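## Task

Remove the printed block from the lowest drawer of the short, slim file cabinet with three drawers and set it inside the tote so no part sticks out past the tote's walls. At the finish, all drawers in the room must be closed completely, the tote must stand upright, and every cabinet must stay roughly where it started. The robot must not topple or be left leaning, or the task fails. The result only counts if it holds without the robot supporting anything.

## Robot and tools

Robot: a LeKiwi. It has a small three-omni-wheel base and a single arm with five joints plus a gripper. The shoulder sits 0.07 m ahead of the base centre and 0.21 m above the floor. The hand reaches up to 0.44 m from the shoulder. There is one arm, so joint targets go in one flat set with no per-arm lists.

Frames: the base frame has its origin on the floor at the centre of the wheels, with x forward, y left and z up. hand_pose is reported in this frame. It marks the point on the fixed jaw's tip where the moving jaw closes. With all arm joints at 0, the hand's z axis points forward, its x axis points right and its y axis points down. The moving jaw opens toward the hand's -y. base_odometry is measured in the base frame as it stood at the start of the scene. It comes from wheel rotation only, so wheel slip appears as travel. Heading is positive to the left, from -3.142 to 3.142.

execute_actions(actions, cameras): actions is a list holding one action, or an empty list that only reports state and images. An action may include "base", "joints" or both, and their motions start together.
- base: exactly one relative move, measured from the base's position in this scene's latest state report. translate_m is metres forward (+) or back, from -1 to 1. sideways_m is metres left (+) or right, from -1 to 1. rotate_rad is radians left (+) or right, from -3.2 to 3.2. The base moves at about 0.20 m/s and turns at about 1.0 rad/s.
- joints: absolute targets in radians, keyed by name. Each range is followed by its done tolerance. shoulder_pan_rad: -1.919 to 1.919, ±0.02; 0 is straight ahead and positive swings right. shoulder_lift_rad: -1.745 to 1.745, ±0.1; 0 is upper arm about vertical and positive tilts it forward. elbow_flex_rad: -1.69 to 1.58, ±0.07; 0 is a level forearm when the lift is 0, and positive lowers the hand. wrist_flex_rad: -1.658 to 1.658, ±0.03; positive tips the jaws downward. wrist_roll_rad: -2.743 to 2.841, ±0.02; positive is counter-clockwise as seen from the forearm. gripper_rad: 0 (closed) to 1.919, ±0.02.
A joint you leave out may keep driving toward its earlier target. A single action runs for at most 15 s. An unknown key or out-of-range value rejects the whole call, and nothing moves.
- cameras: a list drawn from "cam_front", "cam_wrist" and "all". Omitted, null or ["all"] returns both; [] returns none. The "pictures" line gives the image order.

wait(seconds): 0 to 10 s with no new command. It returns the same report as an empty action. zoom_image(camera, region): camera is cam_front or cam_wrist. region is [x0, y0, x1, y1] in pixels of that camera's latest full image, with (0,0) at top-left, and is at most 504x504. read_manual(section): returns only licence text. finished_scene(scene): scene is 1 or 2. It ends that scene for good, reports success and opens the next one. Call it only after the goal holds on its own.

Cameras: cam_front is 644x476 and mounted low on the base at about (0.112, 0.001, 0.060), looking forward. cam_wrist is 476x644 and rides on the hand, so its pose follows the joint readings and carries their error.

Result lines. base_status and joint_status report how the last accepted action ended:
- "done": target reached. For the base this means the wheels turned the commanded amount, even if they slipped.
- "off_target": stopped short and possibly still pushing.
- "time_out": the target is dropped and the joint holds where it stopped. The robot never reports "contact_stop" and does not stop pushing when it hits something.
- "joint command not followed" (with a "cause:" line): the arm targets were held back, though any gripper target still runs. Those joints show "not_followed" and may be retried with every later action. Recover by sending fresh targets to all five arm joints.
- on_its_own: motion that this call did not command.
- joint_positions: readings, each with a fixed offset of up to 2 degrees, so hand_pose can be off by about 26 mm.
- Motor temperatures: one value per arm joint, in joint_positions order. MOTOR HOT appears from 55 °C. At 70 °C an OVER-TEMPERATURE FAULT stops the arm, the hot joints go limp until they cool, and unreached keys read "limit_stop_at_motor_heat". After that, resend the targets. Holding loads heats the motors, so avoid long holds.

Gripper: the jaw tips are 0.04 m apart at 0.5, 0.08 m at 1.0 and 0.11 m fully open. Close to a little under the object's width rather than to 0. "off_target" after closing means the jaws are resting on something. "done" means they may have closed on nothing. Once the jaws stop on an object, set the target 0.2 rad below the reading to hold it. If a joint stays blocked for 2 s with its target about 0.3 rad or more past its reading, it silently falls to 20% force. To restore full force, command 0.1 rad back from the obstruction. For the gripper this means opening it and releasing the object.

Balance: the robot tips forward easily. At rest it can carry about 0.15 kg with the hand at x = 0.25 m, but only 0.03 kg at 0.43 m. With shoulder_lift_rad at 1 or more, the limit is 0.04 kg at 0.25 m and nothing beyond 0.3 m. Hauling on drawers, pressing down on the floor or furniture, pushing up under a shelf, or swinging the arm widely while loaded can all tip it over. Carry loads with the hand tucked in.

Avoid dropping or slamming things, hitting hard, shoving cabinets out of place, and leaving drawers open. A loose object may occasionally get nudged by an outside push.

Each tool is called after "Call:" as name(argument=value, ...) on one line, values as JSON.

## Session

Call:
execute_actions(actions=[])

Scene clock: 0.00 s.
Motor temperatures (°C, as the motors report them): [24 23 24 24 25]
base_odometry: x=+0.000 y=+0.000 heading=+0.000 (m, m, rad; odometry frame)
base_status: not commanded
joint_positions: shoulder_pan_rad=-0.174 shoulder_lift_rad=-1.538 elbow_flex_rad=-0.225 wrist_flex_rad=+1.467 wrist_roll_rad=-1.529 gripper_rad=+1.920
joint_status: not commanded
hand_pose: x=+0.1067 y=+0.0148 z=+0.4186 quat_wxyz=(+0.800, -0.050, +0.593, +0.073) (m; base frame)
pictures: cam_front, cam_wrist
Images, in order (width x height): cam_front 644x476, cam_wrist 476x644.

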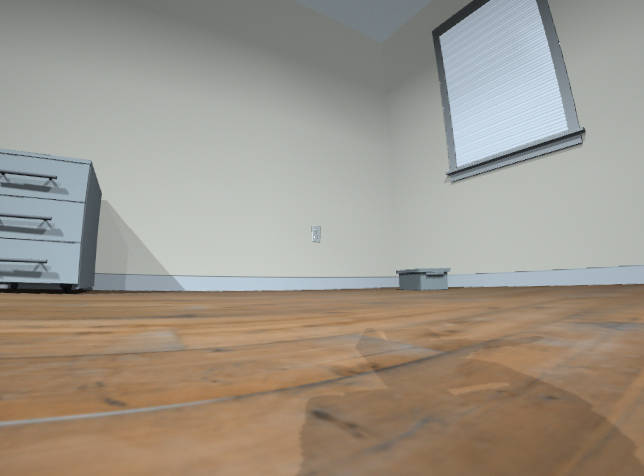

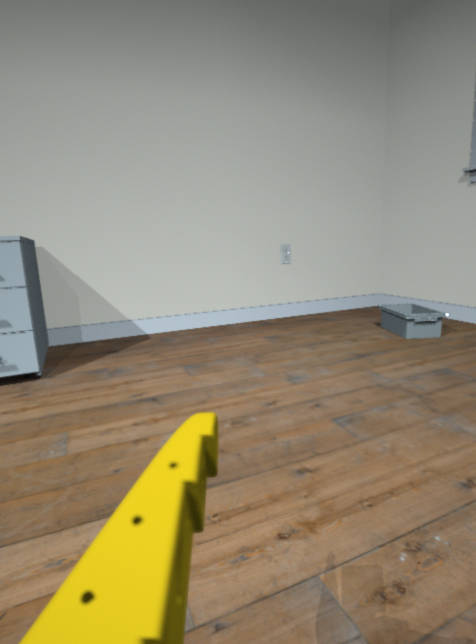

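Call:
execute_actions(actions=[{"base":{"rotate_rad":0.8}}])

Call:
execute_actions(actions=[{"base":{"rotate_rad":1.3}}], cameras=["cam_front"])

Call:
execute_actions(actions=[{"base":{"rotate_rad":1.5}}], cameras=["cam_front"])

Call:
execute_actions(actions=[{"base":{"rotate_rad":1.5}}], cameras=["cam_front"])

Scene clock: 12.77 s.
Motor temperatures (°C, as the motors report them): [24 23 24 24 25]
base_odometry: x=+0.000 y=+0.000 heading=+0.797 (m, m, rad; odometry frame)
base_status: done
joint_positions: shoulder_pan_rad=-0.174 shoulder_lift_rad=-1.538 elbow_flex_rad=-0.225 wrist_flex_rad=+1.467 wrist_roll_rad=-1.529 gripper_rad=+1.920
joint_status: not commanded
hand_pose: x=+0.1067 y=+0.0148 z=+0.4186 quat_wxyz=(+0.800, -0.050, +0.593, +0.073) (m; base frame)
pictures: cam_front, cam_wrist
Images, in order (width x height): cam_front 644x476, cam_wrist 476x644.

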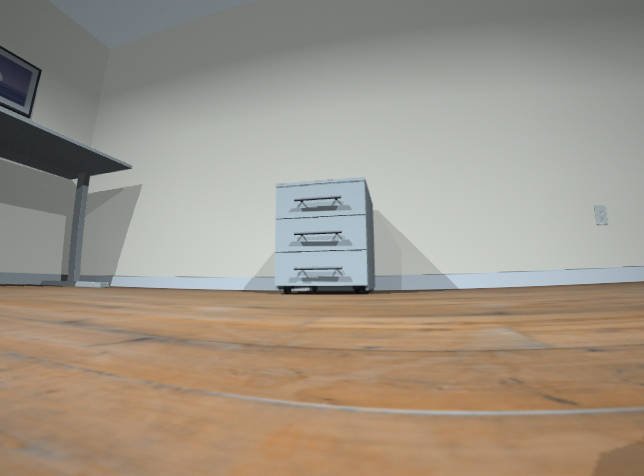

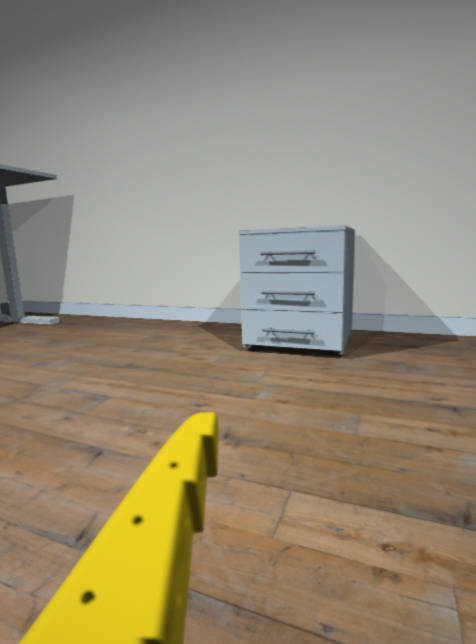

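Scene clock: 15.03 s.
Motor temperatures (°C, as the motors report them): [24 23 24 24 25]
base_odometry: x=+0.000 y=+0.000 heading=+2.092 (m, m, rad; odometry frame)
base_status: done
joint_positions: shoulder_pan_rad=-0.174 shoulder_lift_rad=-1.538 elbow_flex_rad=-0.225 wrist_flex_rad=+1.467 wrist_roll_rad=-1.529 gripper_rad=+1.920
joint_status: not commanded
hand_pose: x=+0.1067 y=+0.0148 z=+0.4186 quat_wxyz=(+0.800, -0.050, +0.593, +0.073) (m; base frame)
pictures: cam_front
Images, in order (width x height): cam_front 644x476.

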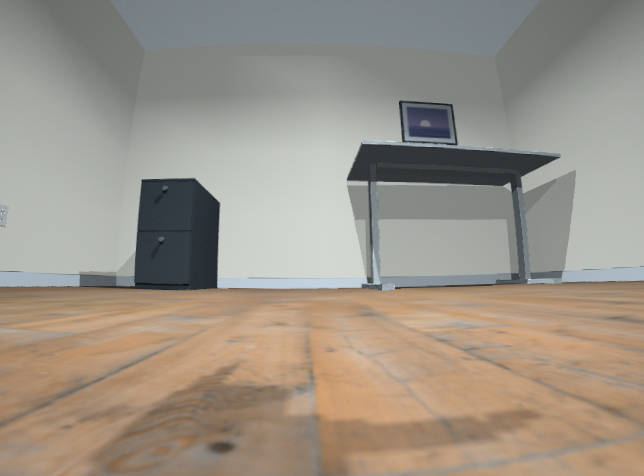

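Scene clock: 17.50 s.
Motor temperatures (°C, as the motors report them): [24 23 24 24 25]
base_odometry: x=+0.000 y=+0.000 heading=-2.695 (m, m, rad; odometry frame)
base_status: done
joint_positions: shoulder_pan_rad=-0.174 shoulder_lift_rad=-1.538 elbow_flex_rad=-0.225 wrist_flex_rad=+1.467 wrist_roll_rad=-1.529 gripper_rad=+1.920
joint_status: not commanded
hand_pose: x=+0.1067 y=+0.0148 z=+0.4186 quat_wxyz=(+0.800, -0.050, +0.593, +0.073) (m; base frame)
pictures: cam_front
Images, in order (width x height): cam_front 644x476.

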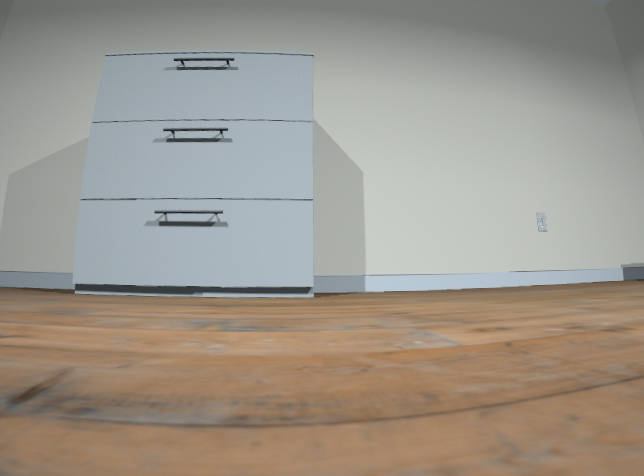

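Scene clock: 19.97 s.
Motor temperatures (°C, as the motors report them): [24 23 24 24 25]
base_odometry: x=+0.000 y=+0.000 heading=-1.198 (m, m, rad; odometry frame)
base_status: done
joint_positions: shoulder_pan_rad=-0.174 shoulder_lift_rad=-1.538 elbow_flex_rad=-0.225 wrist_flex_rad=+1.467 wrist_roll_rad=-1.529 gripper_rad=+1.920
joint_status: not commanded
hand_pose: x=+0.1067 y=+0.0148 z=+0.4186 quat_wxyz=(+0.800, -0.050, +0.593, +0.073) (m; base frame)
pictures: cam_front
Images, in order (width x height): cam_front 644x476.

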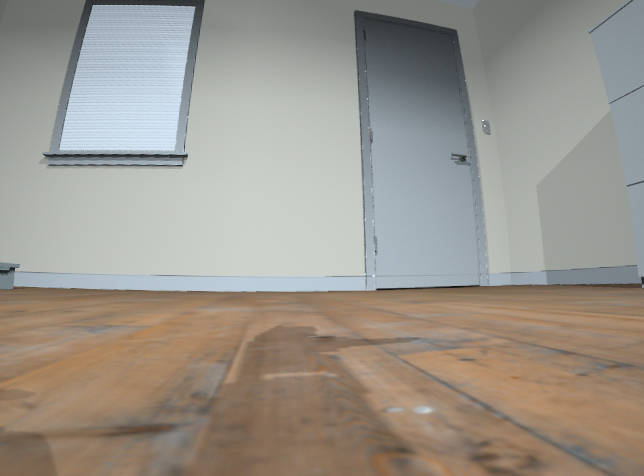

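Call:
execute_actions(actions=[{"base":{"rotate_rad":1.86}}], cameras=[])

Call:
execute_actions(actions=[{"base":{"sideways_m":0.28}}], cameras=[])

Call:
execute_actions(actions=[{"base":{"translate_m":0.73}}])

Scene clock: 47.90 s.
Motor temperatures (°C, as the motors report them): [24 23 24 24 25]
base_odometry: x=+0.000 y=+0.000 heading=+0.657 (m, m, rad; odometry frame)
base_status: done
joint_positions: shoulder_pan_rad=-0.174 shoulder_lift_rad=-1.538 elbow_flex_rad=-0.225 wrist_flex_rad=+1.467 wrist_roll_rad=-1.529 gripper_rad=+1.920
joint_status: not commanded
hand_pose: x=+0.1067 y=+0.0148 z=+0.4186 quat_wxyz=(+0.800, -0.050, +0.593, +0.073) (m; base frame)
pictures: none
No camera images: the call's "cameras" was empty. Leave "cameras" out to get every camera's image.

Scene clock: 50.27 s.
Motor temperatures (°C, as the motors report them): [24 23 24 24 25]
base_odometry: x=-0.170 y=+0.221 heading=+0.656 (m, m, rad; odometry frame)
base_status: done
joint_positions: shoulder_pan_rad=-0.174 shoulder_lift_rad=-1.538 elbow_flex_rad=-0.225 wrist_flex_rad=+1.467 wrist_roll_rad=-1.529 gripper_rad=+1.920
joint_status: not commanded
hand_pose: x=+0.1067 y=+0.0148 z=+0.4186 quat_wxyz=(+0.800, -0.050, +0.593, +0.073) (m; base frame)
pictures: none
No camera images: the call's "cameras" was empty. Leave "cameras" out to get every camera's image.

Scene clock: 54.90 s.
Motor temperatures (°C, as the motors report them): [24 23 24 24 25]
base_odometry: x=+0.408 y=+0.666 heading=+0.656 (m, m, rad; odometry frame)
base_status: done
joint_positions: shoulder_pan_rad=-0.174 shoulder_lift_rad=-1.538 elbow_flex_rad=-0.225 wrist_flex_rad=+1.467 wrist_roll_rad=-1.529 gripper_rad=+1.920
joint_status: not commanded
hand_pose: x=+0.1067 y=+0.0148 z=+0.4186 quat_wxyz=(+0.800, -0.050, +0.593, +0.073) (m; base frame)
pictures: cam_front, cam_wrist
Images, in order (width x height): cam_front 644x476, cam_wrist 476x644.

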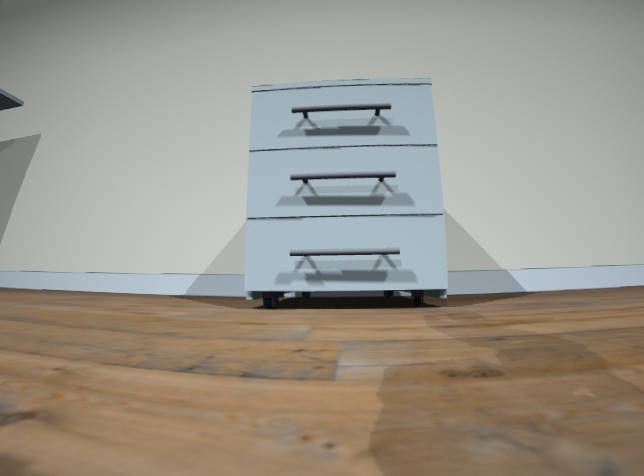

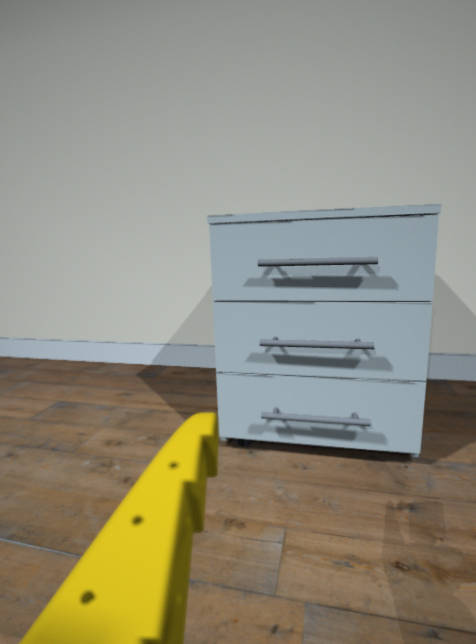

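Call:
execute_actions(actions=[{"base":{"rotate_rad":-0.06},"joints":{"shoulder_pan_rad":0,"shoulder_lift_rad":0,"elbow_flex_rad":1.42,"wrist_flex_rad":-0.9,"wrist_roll_rad":0,"gripper_rad":0.7}}], cameras=[])

Call:
execute_actions(actions=[{"base":{"translate_m":0.25}}])

Scene clock: 106.43 s.
Motor temperatures (°C, as the motors report them): [24 23 24 24 25]
base_odometry: x=+0.408 y=+0.666 heading=+0.599 (m, m, rad; odometry frame)
base_status: done
joint_positions: shoulder_pan_rad=-0.010 shoulder_lift_rad=+0.001 elbow_flex_rad=+1.420 wrist_flex_rad=-0.884 wrist_roll_rad=-0.007 gripper_rad=+0.711
joint_status: all done
hand_pose: x=+0.2848 y=+0.0022 z=+0.1001 quat_wxyz=(+0.361, -0.600, +0.628, -0.338) (m; base frame)
pictures: none
No camera images: the call's "cameras" was empty. Leave "cameras" out to get every camera's image.

Scene clock: 108.67 s.
Motor temperatures (°C, as the motors report them): [24 23 24 24 25]
base_odometry: x=+0.614 y=+0.807 heading=+0.599 (m, m, rad; odometry frame)
base_status: done
joint_positions: shoulder_pan_rad=-0.010 shoulder_lift_rad=+0.001 elbow_flex_rad=+1.420 wrist_flex_rad=-0.884 wrist_roll_rad=-0.007 gripper_rad=+0.711
joint_status: not commanded
hand_pose: x=+0.2848 y=+0.0022 z=+0.1001 quat_wxyz=(+0.361, -0.600, +0.628, -0.338) (m; base frame)
pictures: cam_front, cam_wrist
camera_calibration (this result's frames):
cam_wrist: T_world_to_cam=[[0.514664, -0.0952957, 0.85208, -0.233754], [-0.471033, -0.861822, 0.188123, 0.134903], [0.716414, -0.498177, -0.488436, -0.0852613], [0, 0, 0, 1]] pos_world=[0.244931, 0.0515114, 0.132154]
Images, in order (width x height): cam_front 644x476, cam_wrist 476x644.

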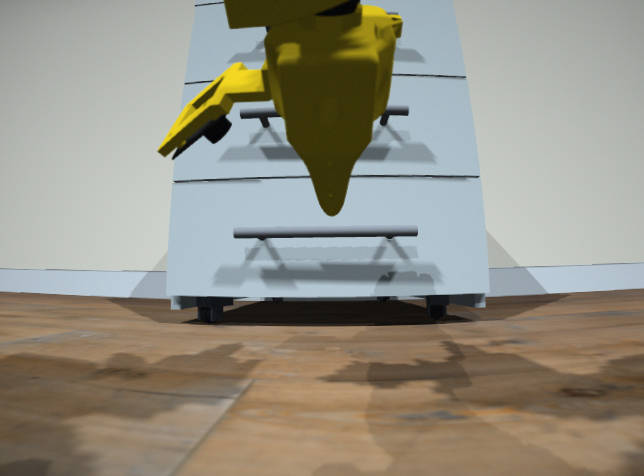

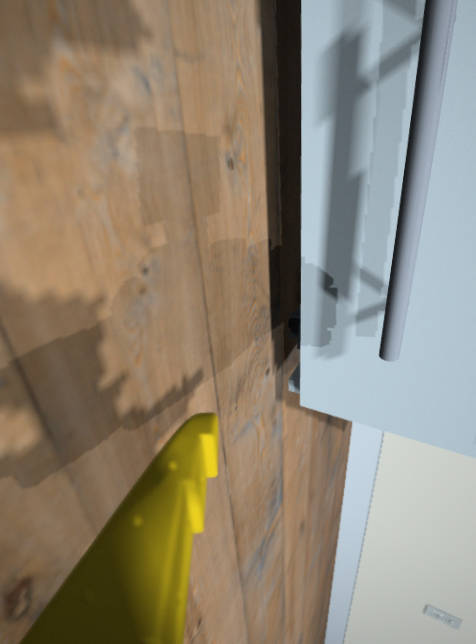

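Call:
execute_actions(actions=[{"base":{"translate_m":0.17},"joints":{"wrist_flex_rad":-0.85}}])

Scene clock: 137.60 s.
Motor temperatures (°C, as the motors report them): [24 23 24 24 25]
base_odometry: x=+0.754 y=+0.902 heading=+0.599 (m, m, rad; odometry frame)
base_status: done
joint_positions: shoulder_pan_rad=-0.010 shoulder_lift_rad=+0.001 elbow_flex_rad=+1.420 wrist_flex_rad=-0.852 wrist_roll_rad=-0.007 gripper_rad=+0.711
joint_status: all done
hand_pose: x=+0.2819 y=+0.0022 z=+0.0958 quat_wxyz=(+0.351, -0.606, +0.634, -0.328) (m; base frame)
pictures: cam_front, cam_wrist
camera_calibration (this result's frames):
cam_wrist: T_world_to_cam=[[0.54184, -0.0950198, 0.835093, -0.234645], [-0.464725, -0.861758, 0.203477, 0.131052], [0.700314, -0.498341, -0.511093, -0.0785543], [0, 0, 0, 1]] pos_world=[0.243056, 0.0514924, 0.129136]
Images, in order (width x height): cam_front 644x476, cam_wrist 476x644.

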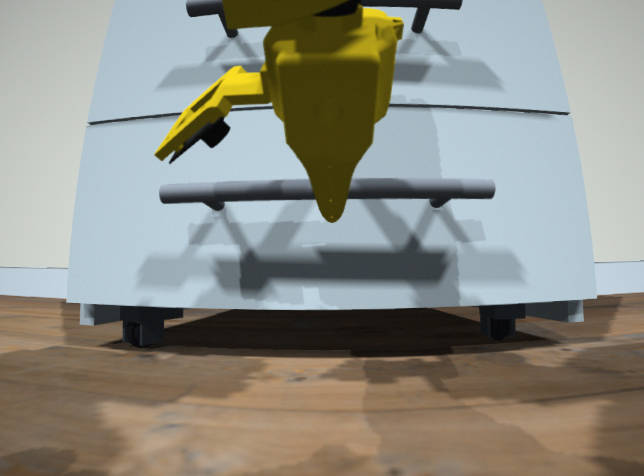

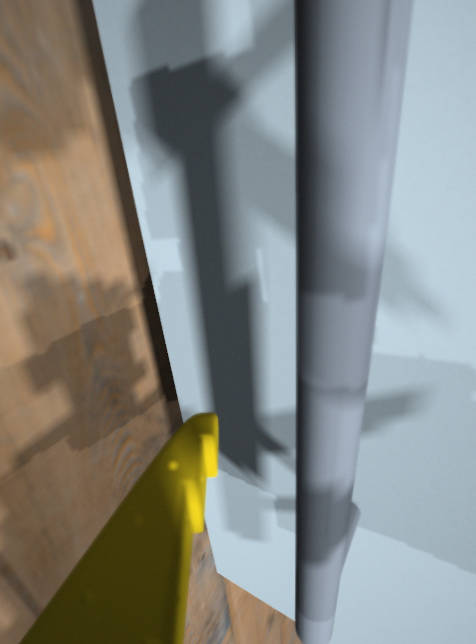

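Call:
execute_actions(actions=[{"base":{"translate_m":0.04}}])

Call:
execute_actions(actions=[{"joints":{"gripper_rad":0.0}}])

Scene clock: 151.70 s.
Motor temperatures (°C, as the motors report them): [24 23 24 24 25]
base_odometry: x=+0.786 y=+0.925 heading=+0.600 (m, m, rad; odometry frame)
base_status: done
joint_positions: shoulder_pan_rad=-0.010 shoulder_lift_rad=+0.002 elbow_flex_rad=+1.438 wrist_flex_rad=-0.852 wrist_roll_rad=-0.006 gripper_rad=+0.711
joint_status: not commanded
hand_pose: x=+0.2775 y=+0.0022 z=+0.0927 quat_wxyz=(+0.344, -0.610, +0.637, -0.323) (m; base frame)
pictures: cam_front, cam_wrist
camera_calibration (this result's frames):
cam_wrist: T_world_to_cam=[[0.558453, -0.0933247, 0.82427, -0.233296], [-0.459843, -0.861836, 0.213971, 0.127285], [0.690416, -0.498528, -0.524209, -0.073161], [0, 0, 0, 1]] pos_world=[0.239328, 0.0514538, 0.126712]
Images, in order (width x height): cam_front 644x476, cam_wrist 476x644.

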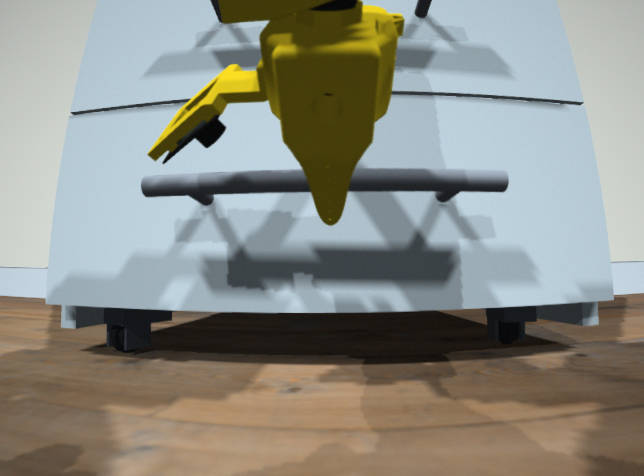

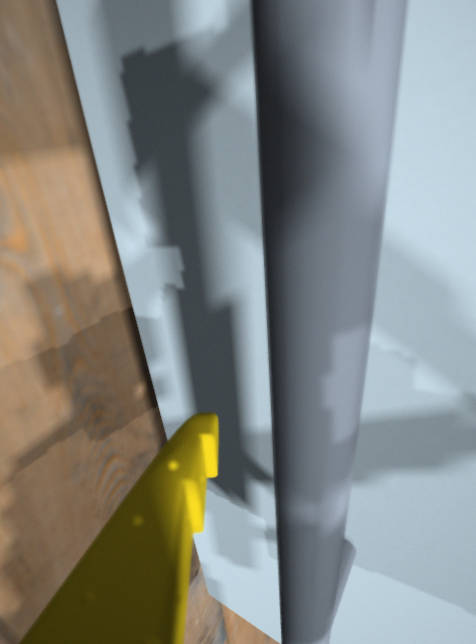

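Scene clock: 152.67 s.
Motor temperatures (°C, as the motors report them): [24 23 24 24 25]
base_odometry: x=+0.786 y=+0.925 heading=+0.599 (m, m, rad; odometry frame)
base_status: not commanded
joint_positions: shoulder_pan_rad=-0.009 shoulder_lift_rad=-0.010 elbow_flex_rad=+1.404 wrist_flex_rad=-0.855 wrist_roll_rad=-0.003 gripper_rad=+0.073
joint_status: gripper_rad off_target (ended at +0.073, target +0.000)
hand_pose: x=+0.2868 y=+0.0019 z=+0.1007 quat_wxyz=(+0.359, -0.602, +0.628, -0.338) (m; base frame)
pictures: cam_front, cam_wrist
camera_calibration (this result's frames):
cam_wrist: T_world_to_cam=[[0.517321, -0.0914812, 0.850888, -0.235952], [-0.469747, -0.861451, 0.192979, 0.134556], [0.715344, -0.499534, -0.48862, -0.0862319], [0, 0, 0, 1]] pos_world=[0.246956, 0.0512527, 0.132668]
Images, in order (width x height): cam_front 644x476, cam_wrist 476x644.

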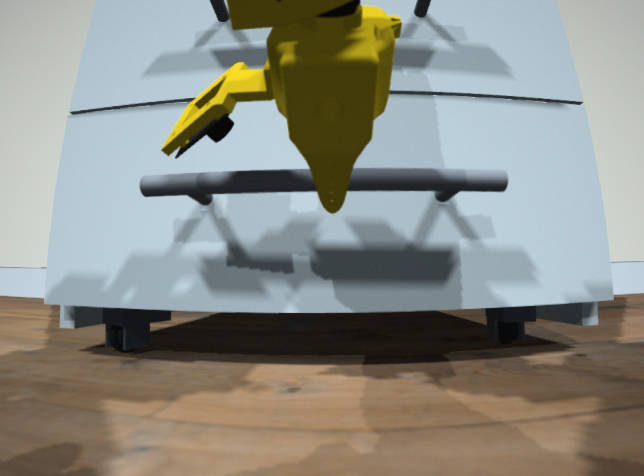

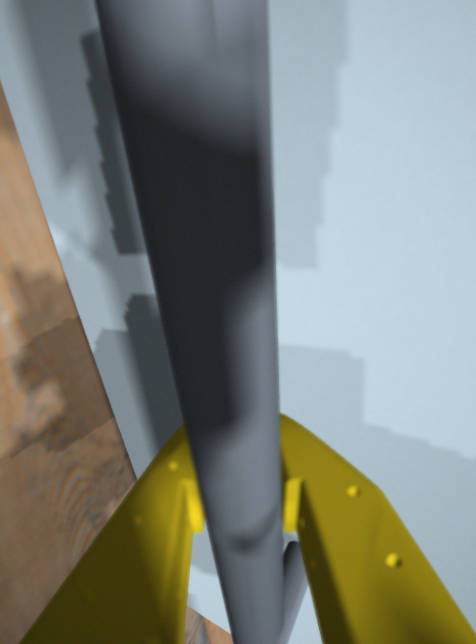

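Call:
execute_actions(actions=[{"base":{"translate_m":-0.08}}])

Scene clock: 163.13 s.
Motor temperatures (°C, as the motors report them): [24 23 24 24 25]
base_odometry: x=+0.721 y=+0.880 heading=+0.600 (m, m, rad; odometry frame)
base_status: done
joint_positions: shoulder_pan_rad=-0.009 shoulder_lift_rad=-0.009 elbow_flex_rad=+1.403 wrist_flex_rad=-0.857 wrist_roll_rad=-0.001 gripper_rad=+0.070
joint_status: not commanded
hand_pose: x=+0.2871 y=+0.0019 z=+0.1008 quat_wxyz=(+0.359, -0.602, +0.627, -0.339) (m; base frame)
pictures: cam_front, cam_wrist
camera_calibration (this result's frames):
cam_wrist: T_world_to_cam=[[0.516077, -0.0899648, 0.851805, -0.235991], [-0.469368, -0.861568, 0.193376, 0.134513], [0.716491, -0.499607, -0.486862, -0.0868845], [0, 0, 0, 1]] pos_world=[0.247177, 0.0512536, 0.132705]
Images, in order (width x height): cam_front 644x476, cam_wrist 476x644.

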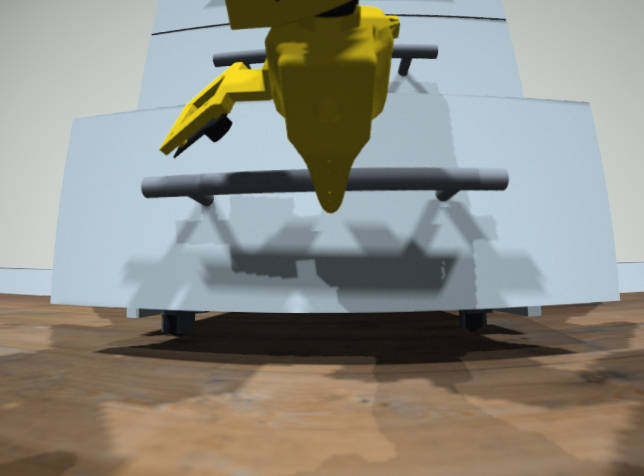

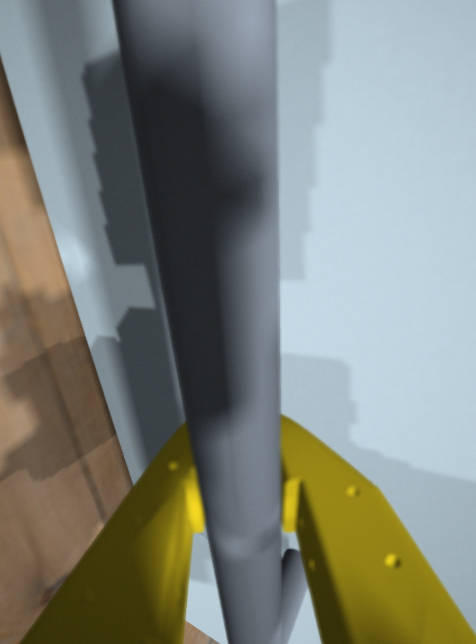

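Call:
execute_actions(actions=[{"base":{"translate_m":-0.17}}], cameras=["cam_front"])

Call:
execute_actions(actions=[{"joints":{"gripper_rad":0.7}}], cameras=[])

Call:
execute_actions(actions=[{"base":{"translate_m":-0.08}}], cameras=["cam_front"])

Scene clock: 173.83 s.
Motor temperatures (°C, as the motors report them): [24 23 24 24 25]
base_odometry: x=+0.581 y=+0.784 heading=+0.601 (m, m, rad; odometry frame)
base_status: done
joint_positions: shoulder_pan_rad=-0.009 shoulder_lift_rad=-0.009 elbow_flex_rad=+1.398 wrist_flex_rad=-0.857 wrist_roll_rad=-0.001 gripper_rad=+0.068
joint_status: not commanded
hand_pose: x=+0.2881 y=+0.0019 z=+0.1016 quat_wxyz=(+0.361, -0.601, +0.626, -0.340) (m; base frame)
pictures: cam_front
Images, in order (width x height): cam_front 644x476.

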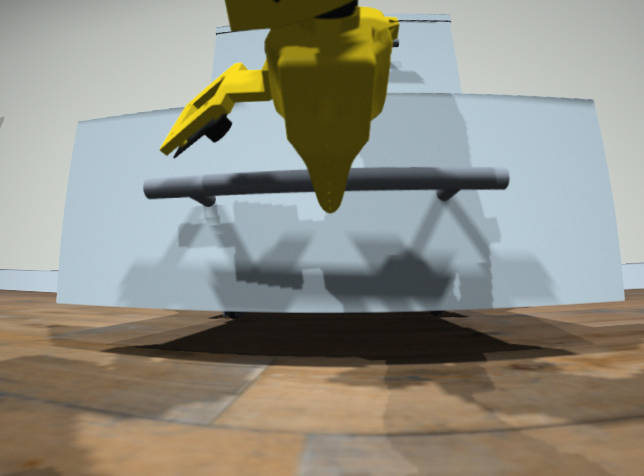

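Scene clock: 174.77 s.
Motor temperatures (°C, as the motors report them): [24 23 24 24 25]
base_odometry: x=+0.581 y=+0.784 heading=+0.601 (m, m, rad; odometry frame)
base_status: not commanded
joint_positions: shoulder_pan_rad=-0.009 shoulder_lift_rad=+0.008 elbow_flex_rad=+1.432 wrist_flex_rad=-0.849 wrist_roll_rad=-0.001 gripper_rad=+0.683
joint_status: all done
hand_pose: x=+0.2779 y=+0.0018 z=+0.0921 quat_wxyz=(+0.342, -0.611, +0.637, -0.323) (m; base frame)
pictures: none
No camera images: the call's "cameras" was empty. Leave "cameras" out to get every camera's image.

Scene clock: 176.10 s.
Motor temperatures (°C, as the motors report them): [24 23 24 24 25]
base_odometry: x=+0.515 y=+0.739 heading=+0.601 (m, m, rad; odometry frame)
base_status: done
joint_positions: shoulder_pan_rad=-0.009 shoulder_lift_rad=+0.008 elbow_flex_rad=+1.432 wrist_flex_rad=-0.849 wrist_roll_rad=-0.001 gripper_rad=+0.688
joint_status: not commanded
hand_pose: x=+0.2779 y=+0.0018 z=+0.0921 quat_wxyz=(+0.342, -0.611, +0.637, -0.323) (m; base frame)
pictures: cam_front
Images, in order (width x height): cam_front 644x476.

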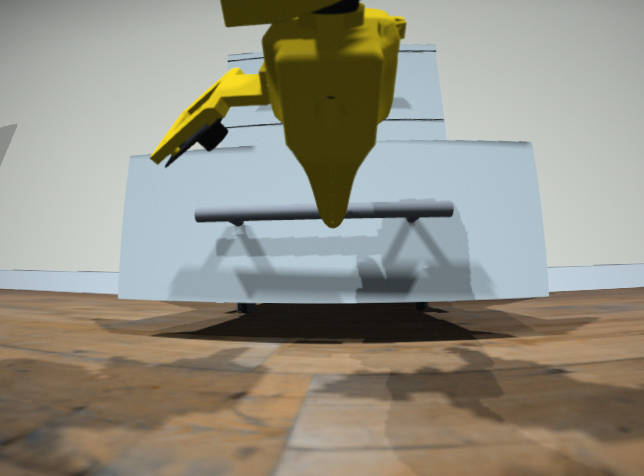

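Call:
execute_actions(actions=[{"base":{"translate_m":-0.1}}], cameras=[])

Call:
execute_actions(actions=[{"joints":{"shoulder_lift_rad":-0.2,"elbow_flex_rad":-0.7,"wrist_flex_rad":1.6,"wrist_roll_rad":-1.55,"gripper_rad":1.0}}], cameras=[])

Call:
execute_actions(actions=[{"base":{"translate_m":0.2}}])

Scene clock: 188.40 s.
Motor temperatures (°C, as the motors report them): [24 23 24 24 25]
base_odometry: x=+0.433 y=+0.683 heading=+0.601 (m, m, rad; odometry frame)
base_status: done
joint_positions: shoulder_pan_rad=-0.009 shoulder_lift_rad=+0.008 elbow_flex_rad=+1.432 wrist_flex_rad=-0.849 wrist_roll_rad=-0.001 gripper_rad=+0.688
joint_status: not commanded
hand_pose: x=+0.2779 y=+0.0018 z=+0.0921 quat_wxyz=(+0.342, -0.611, +0.637, -0.323) (m; base frame)
pictures: none
No camera images: the call's "cameras" was empty. Leave "cameras" out to get every camera's image.

Scene clock: 190.63 s.
Motor temperatures (°C, as the motors report them): [24 23 24 24 25]
base_odometry: x=+0.433 y=+0.683 heading=+0.601 (m, m, rad; odometry frame)
base_status: not commanded
joint_positions: shoulder_pan_rad=-0.009 shoulder_lift_rad=-0.171 elbow_flex_rad=-0.671 wrist_flex_rad=+1.596 wrist_roll_rad=-1.544 gripper_rad=+0.988
joint_status: all done
hand_pose: x=+0.3087 y=+0.0098 z=+0.3188 quat_wxyz=(+0.397, +0.006, +0.918, +0.006) (m; base frame)
pictures: none
No camera images: the call's "cameras" was empty. Leave "cameras" out to get every camera's image.

Scene clock: 192.60 s.
Motor temperatures (°C, as the motors report them): [24 23 24 24 25]
base_odometry: x=+0.598 y=+0.796 heading=+0.601 (m, m, rad; odometry frame)
base_status: done
joint_positions: shoulder_pan_rad=-0.009 shoulder_lift_rad=-0.171 elbow_flex_rad=-0.671 wrist_flex_rad=+1.596 wrist_roll_rad=-1.544 gripper_rad=+0.988
joint_status: not commanded
hand_pose: x=+0.3087 y=+0.0098 z=+0.3188 quat_wxyz=(+0.397, +0.006, +0.918, +0.006) (m; base frame)
pictures: cam_front, cam_wrist
camera_calibration (this result's frames):
cam_wrist: T_world_to_cam=[[-0.0325008, -0.998057, -0.0531607, 0.0346353], [-0.959362, 0.0460691, -0.278393, 0.402085], [0.280301, 0.0419523, -0.958995, 0.287542], [0, 0, 0, 1]] pos_world=[0.306272, 0.00398127, 0.38953]
Images, in order (width x height): cam_front 644x476, cam_wrist 476x644.

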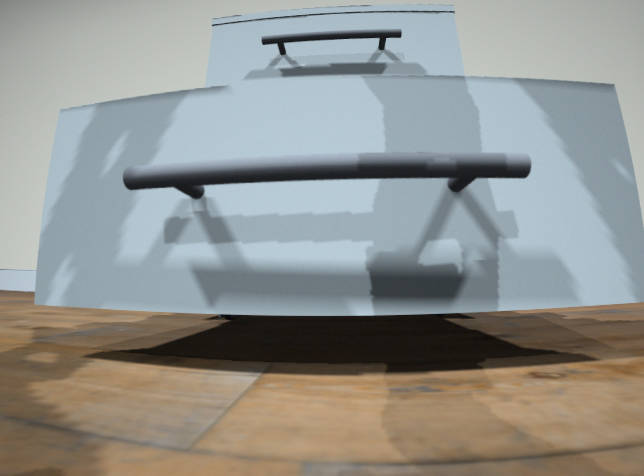

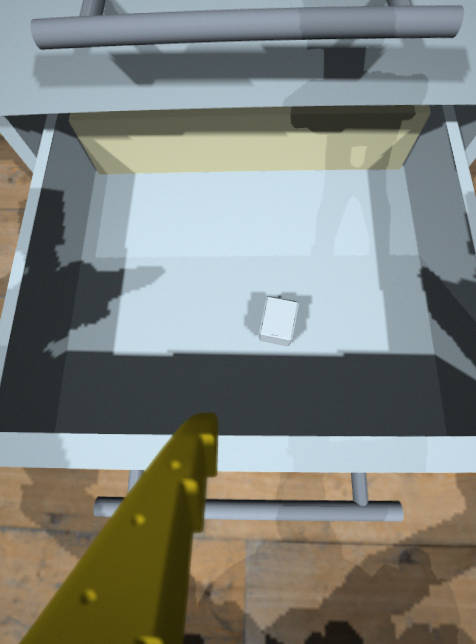

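Call:
execute_actions(actions=[{"base":{"translate_m":0.1}}], cameras=["cam_front"])

Call:
execute_actions(actions=[{"joints":{"shoulder_lift_rad":0.25,"elbow_flex_rad":-0.23,"wrist_flex_rad":1.5,"gripper_rad":0.85}}])

Scene clock: 221.13 s.
Motor temperatures (°C, as the motors report them): [24 23 24 24 25]
base_odometry: x=+0.680 y=+0.852 heading=+0.601 (m, m, rad; odometry frame)
base_status: done
joint_positions: shoulder_pan_rad=-0.009 shoulder_lift_rad=-0.171 elbow_flex_rad=-0.671 wrist_flex_rad=+1.596 wrist_roll_rad=-1.544 gripper_rad=+0.988
joint_status: not commanded
hand_pose: x=+0.3087 y=+0.0098 z=+0.3188 quat_wxyz=(+0.397, +0.006, +0.918, +0.006) (m; base frame)
pictures: cam_front
Images, in order (width x height): cam_front 644x476.

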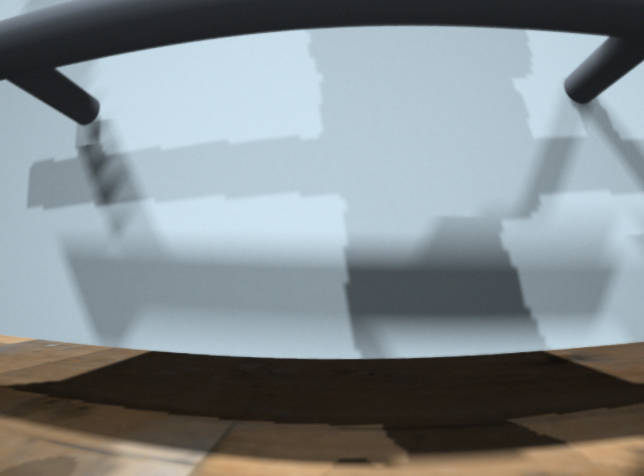

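Scene clock: 222.00 s.
Motor temperatures (°C, as the motors report them): [24 23 24 24 25]
base_odometry: x=+0.680 y=+0.852 heading=+0.601 (m, m, rad; odometry frame)
base_status: not commanded
joint_positions: shoulder_pan_rad=-0.009 shoulder_lift_rad=+0.264 elbow_flex_rad=-0.225 wrist_flex_rad=+1.509 wrist_roll_rad=-1.544 gripper_rad=+0.861
joint_status: all done
hand_pose: x=+0.2923 y=+0.0097 z=+0.1496 quat_wxyz=(+0.011, +0.007, +1.000, +0.000) (m; base frame)
pictures: cam_front, cam_wrist
camera_calibration (this result's frames):
cam_wrist: T_world_to_cam=[[-0.0581273, -0.998278, -0.007913, 0.0256918], [-0.870889, 0.0468317, 0.489244, 0.198594], [-0.488031, 0.0353298, -0.872111, 0.341511], [0, 0, 0, 1]] pos_world=[0.341114, 0.00428159, 0.200878]
Images, in order (width x height): cam_front 644x476, cam_wrist 476x644.

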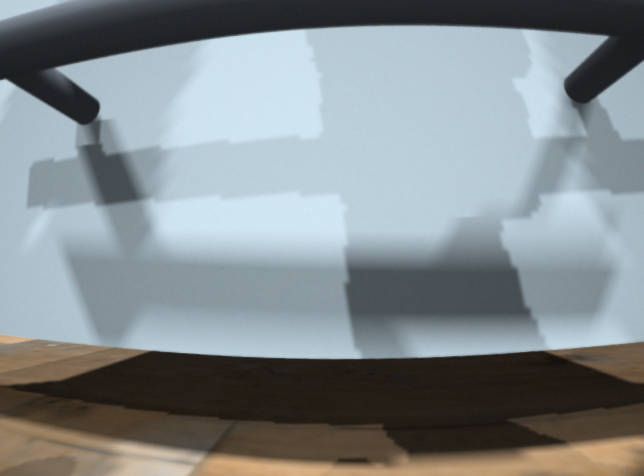

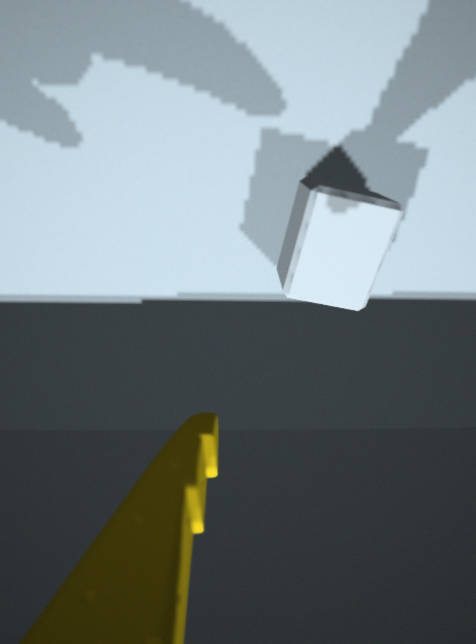

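Call:
execute_actions(actions=[{"joints":{"shoulder_pan_rad":0.06,"shoulder_lift_rad":0.52,"elbow_flex_rad":-0.337,"wrist_flex_rad":1.38,"wrist_roll_rad":-1.77}}], cameras=["cam_wrist"])

Scene clock: 246.10 s.
Motor temperatures (°C, as the motors report them): [24 23 24 24 25]
base_odometry: x=+0.680 y=+0.852 heading=+0.601 (m, m, rad; odometry frame)
base_status: not commanded
joint_positions: shoulder_pan_rad=+0.050 shoulder_lift_rad=+0.536 elbow_flex_rad=-0.307 wrist_flex_rad=+1.389 wrist_roll_rad=-1.764 gripper_rad=+0.861
joint_status: all done
hand_pose: x=+0.3058 y=-0.0043 z=+0.1054 quat_wxyz=(-0.023, +0.145, +0.989, -0.002) (m; base frame)
pictures: cam_wrist
camera_calibration (this result's frames):
cam_wrist: T_world_to_cam=[[-0.329672, -0.944071, 0.0067717, 0.0938878], [-0.789347, 0.279563, 0.546604, 0.202587], [-0.517926, 0.174855, -0.837364, 0.316189], [0, 0, 0, 1]] pos_world=[0.354626, -0.0232862, 0.153395]
Images, in order (width x height): cam_wrist 476x644.

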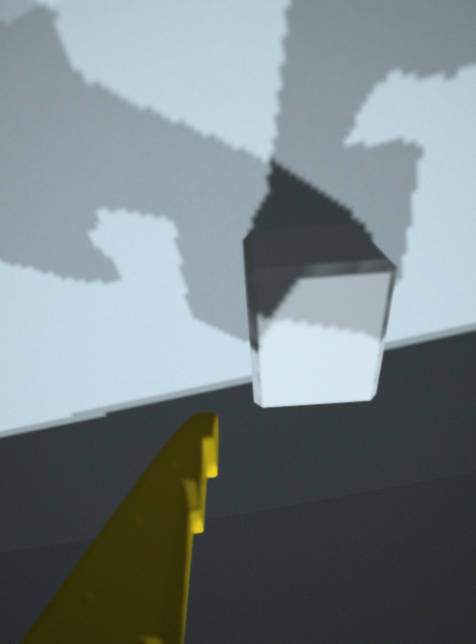

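Call:
execute_actions(actions=[{"joints":{"shoulder_lift_rad":0.615,"elbow_flex_rad":-0.25,"wrist_flex_rad":1.2,"wrist_roll_rad":-1.72}}], cameras=["cam_wrist"])

Scene clock: 268.07 s.
Motor temperatures (°C, as the motors report them): [24 23 24 24 25]
base_odometry: x=+0.680 y=+0.852 heading=+0.601 (m, m, rad; odometry frame)
base_status: not commanded
joint_positions: shoulder_pan_rad=+0.050 shoulder_lift_rad=+0.633 elbow_flex_rad=-0.245 wrist_flex_rad=+1.208 wrist_roll_rad=-1.727 gripper_rad=+0.861
joint_status: all done
hand_pose: x=+0.3108 y=-0.0045 z=+0.0764 quat_wxyz=(-0.013, +0.127, +0.992, -0.001) (m; base frame)
pictures: cam_wrist
camera_calibration (this result's frames):
cam_wrist: T_world_to_cam=[[-0.294792, -0.955562, -0.00018973, 0.0851914], [-0.810666, 0.249986, 0.529459, 0.230281], [-0.505884, 0.156234, -0.848335, 0.291481], [0, 0, 0, 1]] pos_world=[0.35925, -0.0217006, 0.125365]
Images, in order (width x height): cam_wrist 476x644.

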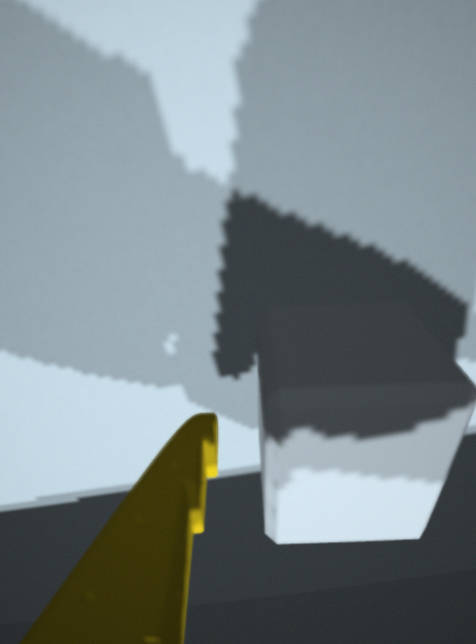

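Call:
execute_actions(actions=[{"joints":{"shoulder_lift_rad":0.65,"elbow_flex_rad":-0.22,"wrist_flex_rad":1.15}}], cameras=["cam_wrist"])

Call:
execute_actions(actions=[{"joints":{"gripper_rad":0.15}}], cameras=["cam_wrist"])

Scene clock: 279.70 s.
Motor temperatures (°C, as the motors report them): [24 23 24 24 25]
base_odometry: x=+0.680 y=+0.852 heading=+0.601 (m, m, rad; odometry frame)
base_status: not commanded
joint_positions: shoulder_pan_rad=+0.050 shoulder_lift_rad=+0.659 elbow_flex_rad=-0.218 wrist_flex_rad=+1.168 wrist_roll_rad=-1.725 gripper_rad=+0.861
joint_status: all done
hand_pose: x=+0.3081 y=-0.0044 z=+0.0675 quat_wxyz=(-0.019, +0.126, +0.992, -0.001) (m; base frame)
pictures: cam_wrist
camera_calibration (this result's frames):
cam_wrist: T_world_to_cam=[[-0.29331, -0.956013, 0.00278539, 0.0838757], [-0.804498, 0.248397, 0.53952, 0.230195], [-0.51648, 0.156006, -0.841968, 0.28544], [0, 0, 0, 1]] pos_world=[0.357217, -0.0215237, 0.115903]
Images, in order (width x height): cam_wrist 476x644.

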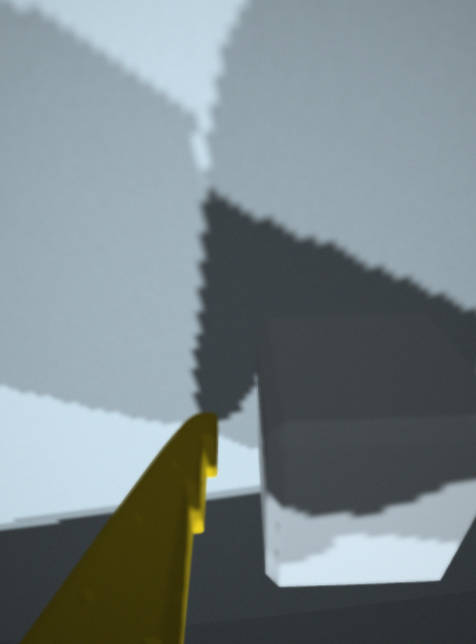

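Scene clock: 280.60 s.
Motor temperatures (°C, as the motors report them): [24 23 24 24 25]
base_odometry: x=+0.680 y=+0.852 heading=+0.601 (m, m, rad; odometry frame)
base_status: not commanded
joint_positions: shoulder_pan_rad=+0.062 shoulder_lift_rad=+0.656 elbow_flex_rad=-0.218 wrist_flex_rad=+1.167 wrist_roll_rad=-1.725 gripper_rad=+0.350
joint_status: gripper_rad off_target (ended at +0.350, target +0.150)
hand_pose: x=+0.3087 y=-0.0074 z=+0.0682 quat_wxyz=(-0.016, +0.132, +0.991, -0.001) (m; base frame)
pictures: cam_wrist
camera_calibration (this result's frames):
cam_wrist: T_world_to_cam=[[-0.30503, -0.952341, 0.00165568, 0.0849053], [-0.803859, 0.258403, 0.535759, 0.231215], [-0.510654, 0.162092, -0.844369, 0.28517], [0, 0, 0, 1]] pos_world=[0.357386, -0.0251117, 0.116773]
Images, in order (width x height): cam_wrist 476x644.

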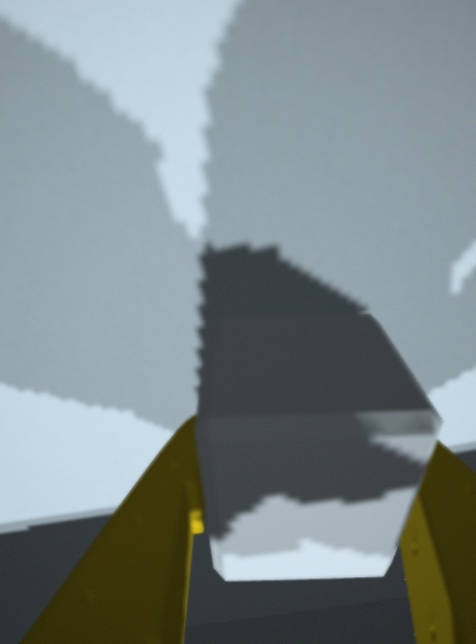

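Call:
execute_actions(actions=[{"joints":{"shoulder_lift_rad":0.25,"elbow_flex_rad":-0.25,"wrist_flex_rad":1.5}}], cameras=[])

Call:
execute_actions(actions=[{"joints":{"shoulder_lift_rad":-0.2,"elbow_flex_rad":-0.5,"wrist_flex_rad":1.6}}], cameras=["cam_wrist"])

Call:
execute_actions(actions=[{"base":{"translate_m":-0.25}}])

Scene clock: 291.60 s.
Motor temperatures (°C, as the motors report them): [24 23 24 24 25]
base_odometry: x=+0.680 y=+0.852 heading=+0.601 (m, m, rad; odometry frame)
base_status: not commanded
joint_positions: shoulder_pan_rad=+0.062 shoulder_lift_rad=+0.300 elbow_flex_rad=-0.223 wrist_flex_rad=+1.492 wrist_roll_rad=-1.725 gripper_rad=+0.349
joint_status: all done
hand_pose: x=+0.2941 y=-0.0065 z=+0.1425 quat_wxyz=(+0.001, +0.132, +0.991, +0.000) (m; base frame)
pictures: none
No camera images: the call's "cameras" was empty. Leave "cameras" out to get every camera's image.

Scene clock: 292.47 s.
Motor temperatures (°C, as the motors report them): [24 23 24 24 25]
base_odometry: x=+0.680 y=+0.852 heading=+0.601 (m, m, rad; odometry frame)
base_status: not commanded
joint_positions: shoulder_pan_rad=+0.062 shoulder_lift_rad=-0.165 elbow_flex_rad=-0.472 wrist_flex_rad=+1.596 wrist_roll_rad=-1.725 gripper_rad=+0.349
joint_status: all done
hand_pose: x=+0.3052 y=-0.0072 z=+0.2782 quat_wxyz=(+0.300, +0.126, +0.945, +0.021) (m; base frame)
pictures: cam_wrist
camera_calibration (this result's frames):
cam_wrist: T_world_to_cam=[[-0.256905, -0.955326, -0.146122, 0.110096], [-0.961301, 0.268168, -0.0631331, 0.330515], [0.099498, 0.124248, -0.98725, 0.313988], [0, 0, 0, 1]] pos_world=[0.314767, -0.0224683, 0.346938]
Images, in order (width x height): cam_wrist 476x644.

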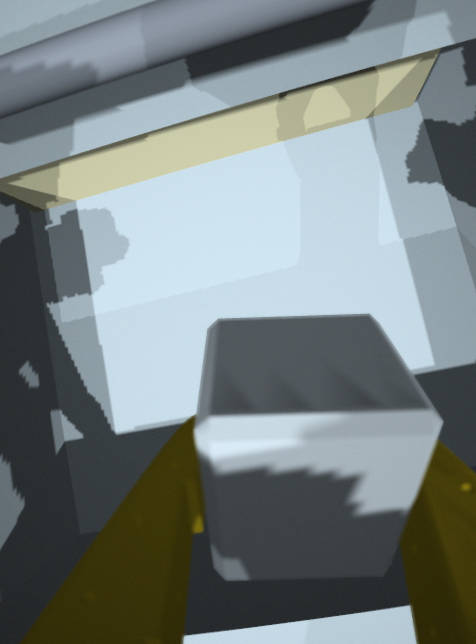

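Scene clock: 294.70 s.
Motor temperatures (°C, as the motors report them): [24 23 24 24 25]
base_odometry: x=+0.474 y=+0.711 heading=+0.601 (m, m, rad; odometry frame)
base_status: done
joint_positions: shoulder_pan_rad=+0.062 shoulder_lift_rad=-0.165 elbow_flex_rad=-0.472 wrist_flex_rad=+1.596 wrist_roll_rad=-1.725 gripper_rad=+0.349
joint_status: not commanded
hand_pose: x=+0.3052 y=-0.0072 z=+0.2782 quat_wxyz=(+0.300, +0.126, +0.945, +0.021) (m; base frame)
pictures: cam_front, cam_wrist
camera_calibration (this result's frames):
cam_wrist: T_world_to_cam=[[-0.256905, -0.955326, -0.146122, 0.110096], [-0.961301, 0.268168, -0.0631331, 0.330515], [0.099498, 0.124248, -0.98725, 0.313988], [0, 0, 0, 1]] pos_world=[0.314767, -0.0224683, 0.346938]
Images, in order (width x height): cam_front 644x476, cam_wrist 476x644.

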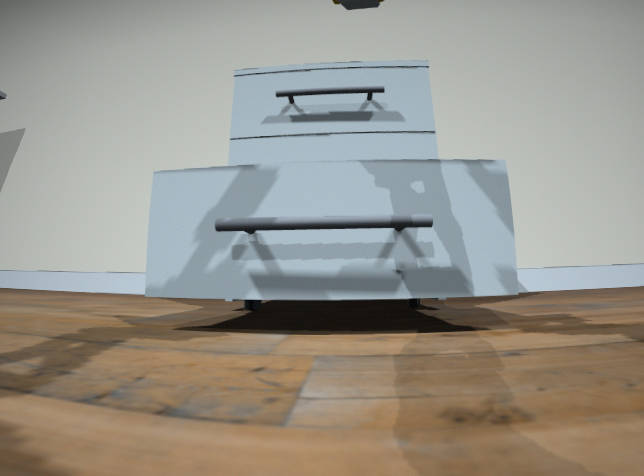

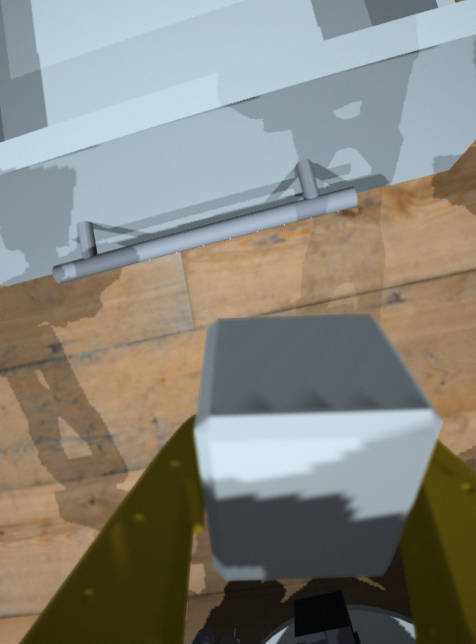

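Call:
execute_actions(actions=[{"base":{"rotate_rad":-1.342},"joints":{"shoulder_lift_rad":-0.6,"elbow_flex_rad":0.0,"wrist_flex_rad":1.5}}], cameras=[])

Call:
execute_actions(actions=[{"base":{"translate_m":1.0}}], cameras=["cam_front"])

Scene clock: 314.43 s.
Motor temperatures (°C, as the motors report them): [24 24 24 24 25]
base_odometry: x=+0.474 y=+0.711 heading=-0.737 (m, m, rad; odometry frame)
base_status: done
joint_positions: shoulder_pan_rad=+0.062 shoulder_lift_rad=-0.578 elbow_flex_rad=+0.007 wrist_flex_rad=+1.515 wrist_roll_rad=-1.725 gripper_rad=+0.349
joint_status: all done
hand_pose: x=+0.2654 y=-0.0047 z=+0.2665 quat_wxyz=(+0.307, +0.126, +0.943, +0.022) (m; base frame)
pictures: none
No camera images: the call's "cameras" was empty. Leave "cameras" out to get every camera's image.

Scene clock: 320.40 s.
Motor temperatures (°C, as the motors report them): [24 24 24 24 25]
base_odometry: x=+1.214 y=+0.039 heading=-0.737 (m, m, rad; odometry frame)
base_status: done
joint_positions: shoulder_pan_rad=+0.062 shoulder_lift_rad=-0.578 elbow_flex_rad=+0.007 wrist_flex_rad=+1.513 wrist_roll_rad=-1.725 gripper_rad=+0.349
joint_status: not commanded
hand_pose: x=+0.2656 y=-0.0047 z=+0.2667 quat_wxyz=(+0.308, +0.126, +0.943, +0.022) (m; base frame)
pictures: cam_front
Images, in order (width x height): cam_front 644x476.

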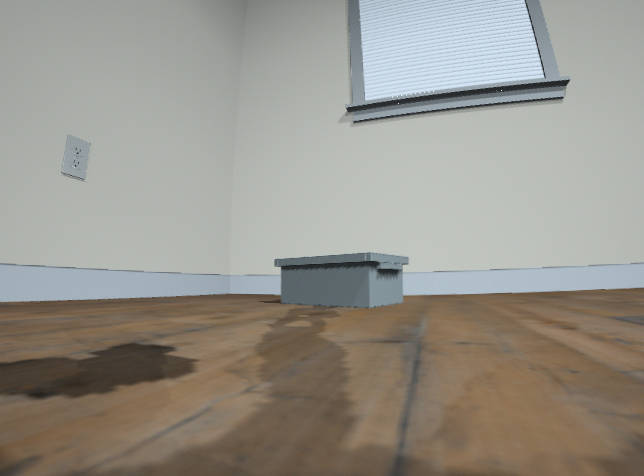

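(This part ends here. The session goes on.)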